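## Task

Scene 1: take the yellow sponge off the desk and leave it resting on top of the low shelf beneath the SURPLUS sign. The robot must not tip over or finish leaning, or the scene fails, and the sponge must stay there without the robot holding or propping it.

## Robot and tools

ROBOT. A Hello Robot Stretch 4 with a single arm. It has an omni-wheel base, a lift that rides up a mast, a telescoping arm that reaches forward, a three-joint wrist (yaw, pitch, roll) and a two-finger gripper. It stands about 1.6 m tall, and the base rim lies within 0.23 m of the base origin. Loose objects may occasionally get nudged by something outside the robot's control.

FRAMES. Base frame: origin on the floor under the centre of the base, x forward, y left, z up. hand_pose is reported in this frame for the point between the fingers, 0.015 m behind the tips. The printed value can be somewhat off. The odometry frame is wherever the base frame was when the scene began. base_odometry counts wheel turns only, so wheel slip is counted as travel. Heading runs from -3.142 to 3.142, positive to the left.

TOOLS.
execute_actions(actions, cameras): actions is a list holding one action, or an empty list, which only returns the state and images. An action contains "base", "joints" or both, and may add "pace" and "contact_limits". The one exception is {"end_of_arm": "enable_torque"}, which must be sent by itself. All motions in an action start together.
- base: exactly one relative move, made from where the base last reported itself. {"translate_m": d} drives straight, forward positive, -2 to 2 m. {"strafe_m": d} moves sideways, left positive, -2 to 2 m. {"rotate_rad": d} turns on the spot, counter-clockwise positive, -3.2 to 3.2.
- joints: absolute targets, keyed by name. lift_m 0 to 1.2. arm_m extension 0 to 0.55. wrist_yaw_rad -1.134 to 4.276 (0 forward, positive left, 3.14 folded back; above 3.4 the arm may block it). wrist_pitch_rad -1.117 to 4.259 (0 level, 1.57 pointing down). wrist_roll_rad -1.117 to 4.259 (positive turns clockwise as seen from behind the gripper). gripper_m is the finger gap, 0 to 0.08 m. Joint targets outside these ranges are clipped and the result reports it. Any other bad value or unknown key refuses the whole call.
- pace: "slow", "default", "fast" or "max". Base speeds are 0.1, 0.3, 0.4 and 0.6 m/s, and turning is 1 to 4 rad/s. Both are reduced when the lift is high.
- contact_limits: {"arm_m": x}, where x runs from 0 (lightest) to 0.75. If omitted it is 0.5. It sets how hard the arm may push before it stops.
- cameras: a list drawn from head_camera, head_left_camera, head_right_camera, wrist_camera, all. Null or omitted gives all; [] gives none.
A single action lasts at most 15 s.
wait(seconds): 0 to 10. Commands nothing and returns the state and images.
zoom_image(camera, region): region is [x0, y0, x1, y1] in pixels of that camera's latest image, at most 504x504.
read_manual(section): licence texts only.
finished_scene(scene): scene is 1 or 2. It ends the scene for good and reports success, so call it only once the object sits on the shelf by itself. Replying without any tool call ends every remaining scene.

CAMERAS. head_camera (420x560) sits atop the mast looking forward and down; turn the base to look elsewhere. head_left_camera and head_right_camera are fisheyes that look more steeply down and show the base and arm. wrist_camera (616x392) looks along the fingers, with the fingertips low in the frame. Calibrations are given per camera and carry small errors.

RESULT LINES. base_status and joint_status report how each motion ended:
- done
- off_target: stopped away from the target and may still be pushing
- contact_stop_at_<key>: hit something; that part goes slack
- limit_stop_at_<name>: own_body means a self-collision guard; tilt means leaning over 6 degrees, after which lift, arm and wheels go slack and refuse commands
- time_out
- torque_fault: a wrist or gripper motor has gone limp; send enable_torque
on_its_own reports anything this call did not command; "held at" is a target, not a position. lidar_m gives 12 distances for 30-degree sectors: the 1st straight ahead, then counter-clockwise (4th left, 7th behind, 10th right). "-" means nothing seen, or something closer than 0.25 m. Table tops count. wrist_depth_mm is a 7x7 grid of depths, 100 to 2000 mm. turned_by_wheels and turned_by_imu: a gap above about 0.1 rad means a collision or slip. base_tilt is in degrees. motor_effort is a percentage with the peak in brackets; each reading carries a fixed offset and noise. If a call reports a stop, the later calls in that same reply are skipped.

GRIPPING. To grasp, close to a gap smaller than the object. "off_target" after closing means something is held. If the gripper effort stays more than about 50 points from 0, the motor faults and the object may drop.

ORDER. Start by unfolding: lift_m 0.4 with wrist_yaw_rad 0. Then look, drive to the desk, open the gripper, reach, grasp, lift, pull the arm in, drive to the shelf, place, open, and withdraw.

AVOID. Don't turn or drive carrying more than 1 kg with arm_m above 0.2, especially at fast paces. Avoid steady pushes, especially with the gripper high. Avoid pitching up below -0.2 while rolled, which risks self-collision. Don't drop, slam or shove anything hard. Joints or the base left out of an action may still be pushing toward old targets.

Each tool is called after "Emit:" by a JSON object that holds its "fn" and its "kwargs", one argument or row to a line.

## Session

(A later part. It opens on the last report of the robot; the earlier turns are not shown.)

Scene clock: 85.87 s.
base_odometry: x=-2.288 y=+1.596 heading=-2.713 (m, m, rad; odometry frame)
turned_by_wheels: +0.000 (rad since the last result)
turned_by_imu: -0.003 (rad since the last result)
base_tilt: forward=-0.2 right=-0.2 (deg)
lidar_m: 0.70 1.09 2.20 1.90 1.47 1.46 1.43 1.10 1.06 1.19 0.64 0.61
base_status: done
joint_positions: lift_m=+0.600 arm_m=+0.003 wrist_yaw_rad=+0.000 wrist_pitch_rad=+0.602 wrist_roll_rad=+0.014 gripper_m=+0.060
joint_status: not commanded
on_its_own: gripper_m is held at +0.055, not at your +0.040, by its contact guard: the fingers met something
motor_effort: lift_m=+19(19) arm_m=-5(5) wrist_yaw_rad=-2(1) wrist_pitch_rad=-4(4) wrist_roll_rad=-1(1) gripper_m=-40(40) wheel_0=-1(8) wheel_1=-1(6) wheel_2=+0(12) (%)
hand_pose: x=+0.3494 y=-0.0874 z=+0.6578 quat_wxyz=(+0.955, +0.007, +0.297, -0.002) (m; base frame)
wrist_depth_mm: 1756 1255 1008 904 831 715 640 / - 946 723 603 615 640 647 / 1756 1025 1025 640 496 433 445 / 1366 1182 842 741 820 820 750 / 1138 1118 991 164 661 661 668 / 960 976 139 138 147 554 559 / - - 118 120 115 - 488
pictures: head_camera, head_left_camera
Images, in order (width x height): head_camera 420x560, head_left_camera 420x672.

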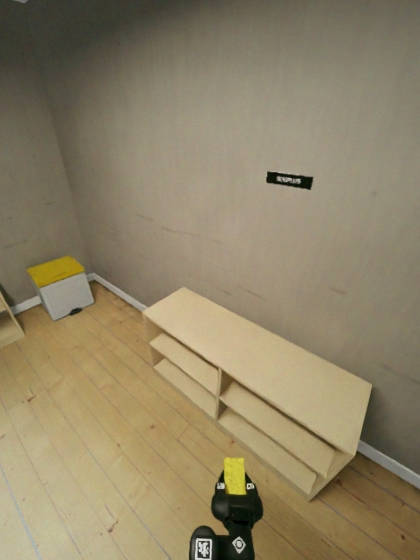

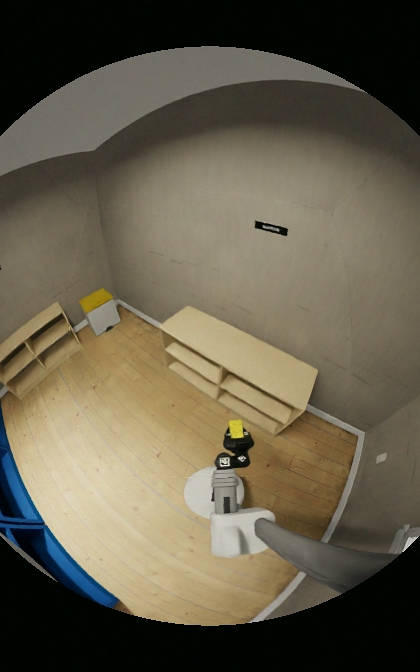

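Emit:
{"fn": "execute_actions", "kwargs": {
  "actions": [
    {"base":{"rotate_rad":-0.35},"joints":{"lift_m":0.63}}
  ],
  "cameras": []
}}

Emit:
{"fn": "execute_actions", "kwargs": {
  "actions": [
    {"joints":{"arm_m":0.42}}
  ],
  "cameras": ["head_camera","wrist_camera"]
}}

Scene clock: 93.93 s.
base_odometry: x=-2.288 y=+1.596 heading=-3.063 (m, m, rad; odometry frame)
turned_by_wheels: -0.350 (rad since the last result)
turned_by_imu: -0.347 (rad since the last result)
base_tilt: forward=-0.2 right=-0.2 (deg)
lidar_m: 0.63 0.78 2.20 2.23 1.65 1.48 1.47 1.23 1.04 1.06 1.24 0.64
base_status: done
joint_positions: lift_m=+0.630 arm_m=+0.003 wrist_yaw_rad=+0.000 wrist_pitch_rad=+0.602 wrist_roll_rad=+0.014 gripper_m=+0.060
joint_status: all done
on_its_own: gripper_m is held at +0.055, not at your +0.040, by its contact guard: the fingers met something
motor_effort: lift_m=+24(26) arm_m=-5(5) wrist_yaw_rad=+0(2) wrist_pitch_rad=-4(4) wrist_roll_rad=-1(1) gripper_m=-39(40) wheel_0=+2(5) wheel_1=+1(6) wheel_2=+0(8) (%)
hand_pose: x=+0.3494 y=-0.0874 z=+0.6874 quat_wxyz=(+0.955, +0.007, +0.297, -0.002) (m; base frame)
wrist_depth_mm: 946 904 842 788 750 707 668 / 699 691 691 707 715 732 707 / 1008 554 521 496 496 508 768 / 831 699 842 866 831 427 820 / 1025 715 654 163 699 603 904 / 931 866 139 138 147 621 991 / - - 118 120 115 - 891
pictures: none
No camera images: the call's "cameras" was empty. Leave "cameras" out to get every camera's image.

Scene clock: 96.27 s.
base_odometry: x=-2.288 y=+1.596 heading=-3.063 (m, m, rad; odometry frame)
turned_by_wheels: +0.000 (rad since the last result)
turned_by_imu: +0.000 (rad since the last result)
base_tilt: forward=-0.1 right=-0.2 (deg)
lidar_m: 0.65 0.78 2.21 2.20 1.71 1.46 1.45 1.25 1.07 1.09 1.20 0.62
base_status: not commanded
joint_positions: lift_m=+0.630 arm_m=+0.419 wrist_yaw_rad=+0.000 wrist_pitch_rad=+0.602 wrist_roll_rad=+0.014 gripper_m=+0.060
joint_status: all done
on_its_own: gripper_m is held at +0.055, not at your +0.040, by its contact guard: the fingers met something
motor_effort: lift_m=+24(24) arm_m=+6(7) wrist_yaw_rad=+0(1) wrist_pitch_rad=-4(4) wrist_roll_rad=-1(1) gripper_m=-40(40) wheel_0=+2(2) wheel_1=+1(1) wheel_2=+0(0) (%)
hand_pose: x=+0.7652 y=-0.0874 z=+0.6874 quat_wxyz=(+0.955, +0.006, +0.297, -0.002) (m; base frame)
wrist_depth_mm: 496 466 433 407 384 359 347 / 549 508 473 439 413 389 368 / 477 480 504 473 449 421 397 / 370 368 373 375 379 384 421 / 297 301 282 163 307 310 309 / 250 255 139 138 147 260 259 / - - 118 120 115 - 229
pictures: head_camera, wrist_camera
camera_calibration (this result's frames):
wrist_camera: T_world_to_cam=[[-0.0230132, -0.999549, 0.019312, -0.0925462], [-0.562867, -0.00301017, -0.826542, 1.05682], [0.826227, -0.0298915, -0.562543, -0.0962932], [0, 0, 0, 1]] pos_world=[0.672279, -0.0922016, 0.821125]
Images, in order (width x height): head_camera 420x560, wrist_camera 616x392.

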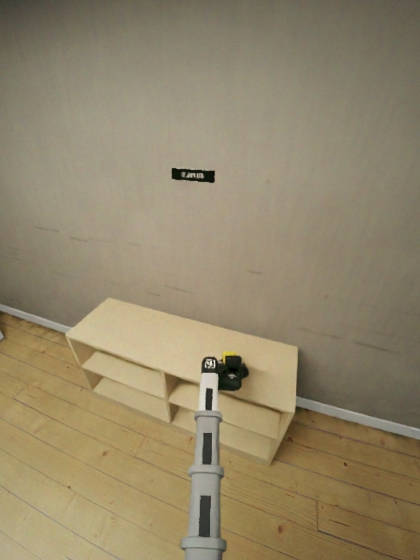

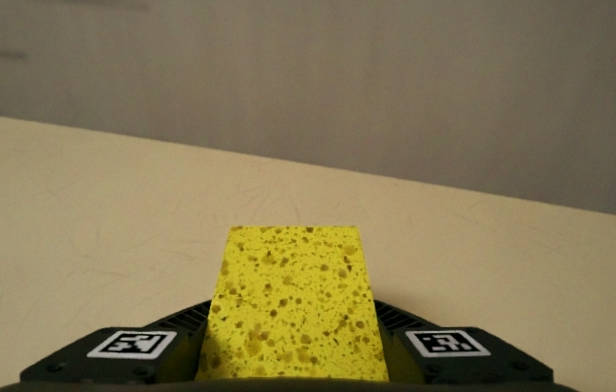

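Emit:
{"fn": "execute_actions", "kwargs": {
  "actions": [
    {"joints":{"lift_m":0.581,"arm_m":0.45}}
  ],
  "cameras": []
}}

Emit:
{"fn": "execute_actions", "kwargs": {
  "actions": [
    {"joints":{"gripper_m":0.08}}
  ],
  "cameras": []
}}

Emit:
{"fn": "execute_actions", "kwargs": {
  "actions": [
    {"joints":{"lift_m":0.68},"pace":"fast"}
  ],
  "cameras": ["head_camera","wrist_camera"]
}}

Scene clock: 103.00 s.
base_odometry: x=-2.288 y=+1.596 heading=-3.063 (m, m, rad; odometry frame)
turned_by_wheels: +0.000 (rad since the last result)
turned_by_imu: -0.001 (rad since the last result)
base_tilt: forward=-0.3 right=-0.2 (deg)
lidar_m: 0.64 0.80 2.20 2.21 1.64 1.46 1.46 1.26 1.05 1.07 1.23 0.62
base_status: not commanded
joint_positions: lift_m=+0.581 arm_m=+0.449 wrist_yaw_rad=+0.000 wrist_pitch_rad=+0.602 wrist_roll_rad=+0.014 gripper_m=+0.060
joint_status: all done
on_its_own: gripper_m is held at +0.055, not at your +0.040, by its contact guard: the fingers met something
motor_effort: lift_m=+17(25) arm_m=+6(6) wrist_yaw_rad=-1(1) wrist_pitch_rad=-4(4) wrist_roll_rad=-1(1) gripper_m=-38(38) wheel_0=+2(3) wheel_1=+1(1) wheel_2=+0(1) (%)
hand_pose: x=+0.7952 y=-0.0874 z=+0.6391 quat_wxyz=(+0.955, +0.007, +0.297, -0.002) (m; base frame)
wrist_depth_mm: 462 433 404 377 359 338 322 / 504 469 439 410 387 362 343 / 368 368 373 375 407 389 373 / 282 285 286 290 291 294 296 / 229 231 217 163 237 237 239 / 192 195 139 137 147 200 200 / - - 118 120 115 - -
pictures: none
No camera images: the call's "cameras" was empty. Leave "cameras" out to get every camera's image.

Scene clock: 103.93 s.
base_odometry: x=-2.288 y=+1.596 heading=-3.063 (m, m, rad; odometry frame)
turned_by_wheels: +0.000 (rad since the last result)
turned_by_imu: +0.000 (rad since the last result)
base_tilt: forward=-0.1 right=-0.2 (deg)
lidar_m: 0.66 0.77 2.22 2.22 1.69 1.44 1.44 1.27 1.06 1.07 1.22 0.64
base_status: not commanded
joint_positions: lift_m=+0.581 arm_m=+0.449 wrist_yaw_rad=+0.000 wrist_pitch_rad=+0.602 wrist_roll_rad=+0.014 gripper_m=+0.080
joint_status: all done
motor_effort: lift_m=+17(16) arm_m=+6(6) wrist_yaw_rad=-1(2) wrist_pitch_rad=-4(4) wrist_roll_rad=-1(1) gripper_m=+1(38) wheel_0=+2(2) wheel_1=+1(1) wheel_2=+0(0) (%)
hand_pose: x=+0.7952 y=-0.0874 z=+0.6391 quat_wxyz=(+0.955, +0.007, +0.297, -0.002) (m; base frame)
wrist_depth_mm: 459 433 404 377 357 338 322 / 500 477 439 410 384 359 343 / 366 368 368 373 407 392 373 / 281 285 286 289 293 294 296 / 229 231 225 169 236 238 238 / 193 194 147 143 155 200 200 / - - 127 125 125 - -
pictures: none
No camera images: the call's "cameras" was empty. Leave "cameras" out to get every camera's image.

Scene clock: 105.10 s.
base_odometry: x=-2.288 y=+1.596 heading=-3.063 (m, m, rad; odometry frame)
turned_by_wheels: +0.000 (rad since the last result)
turned_by_imu: +0.000 (rad since the last result)
base_tilt: forward=-0.2 right=-0.4 (deg)
lidar_m: 0.65 0.78 2.19 2.19 1.69 1.46 1.46 1.25 1.07 1.06 1.23 0.63
base_status: not commanded
joint_positions: lift_m=+0.680 arm_m=+0.449 wrist_yaw_rad=+0.000 wrist_pitch_rad=+0.602 wrist_roll_rad=+0.014 gripper_m=+0.080
joint_status: all done
motor_effort: lift_m=+24(27) arm_m=+6(6) wrist_yaw_rad=-2(1) wrist_pitch_rad=-4(4) wrist_roll_rad=-1(1) gripper_m=+3(1) wheel_0=+3(2) wheel_1=+1(1) wheel_2=+0(0) (%)
hand_pose: x=+0.7952 y=-0.0874 z=+0.7375 quat_wxyz=(+0.955, +0.007, +0.297, -0.002) (m; base frame)
wrist_depth_mm: 462 433 407 377 355 336 322 / 508 469 439 410 384 362 343 / 569 521 480 449 421 392 370 / 459 459 496 488 455 427 399 / 373 373 379 382 382 384 427 / 310 315 314 320 312 322 322 / - - 267 234 141 - -
pictures: head_camera, wrist_camera
camera_calibration (this result's frames):
wrist_camera: T_world_to_cam=[[-0.0230931, -0.999547, 0.0193129, -0.092773], [-0.562905, -0.00296452, -0.826516, 1.11506], [0.826199, -0.0299582, -0.562581, -0.0928917], [0, 0, 0, 1]] pos_world=[0.702279, -0.0922082, 0.87115]
Images, in order (width x height): head_camera 420x560, wrist_camera 616x392.

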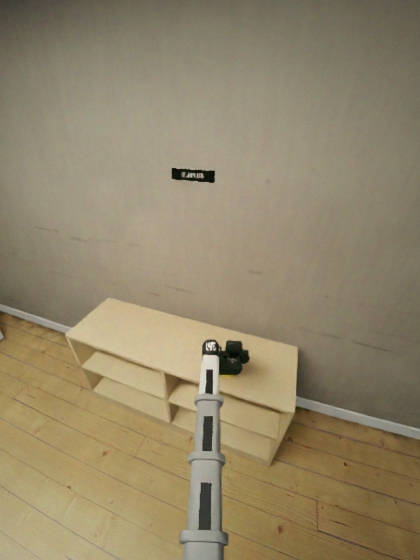

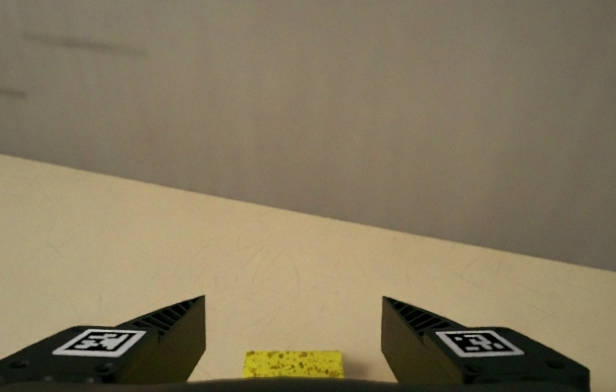

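Emit:
{"fn": "finished_scene", "kwargs": {
  "scene": 1
}}

The scene is finished: the task was done.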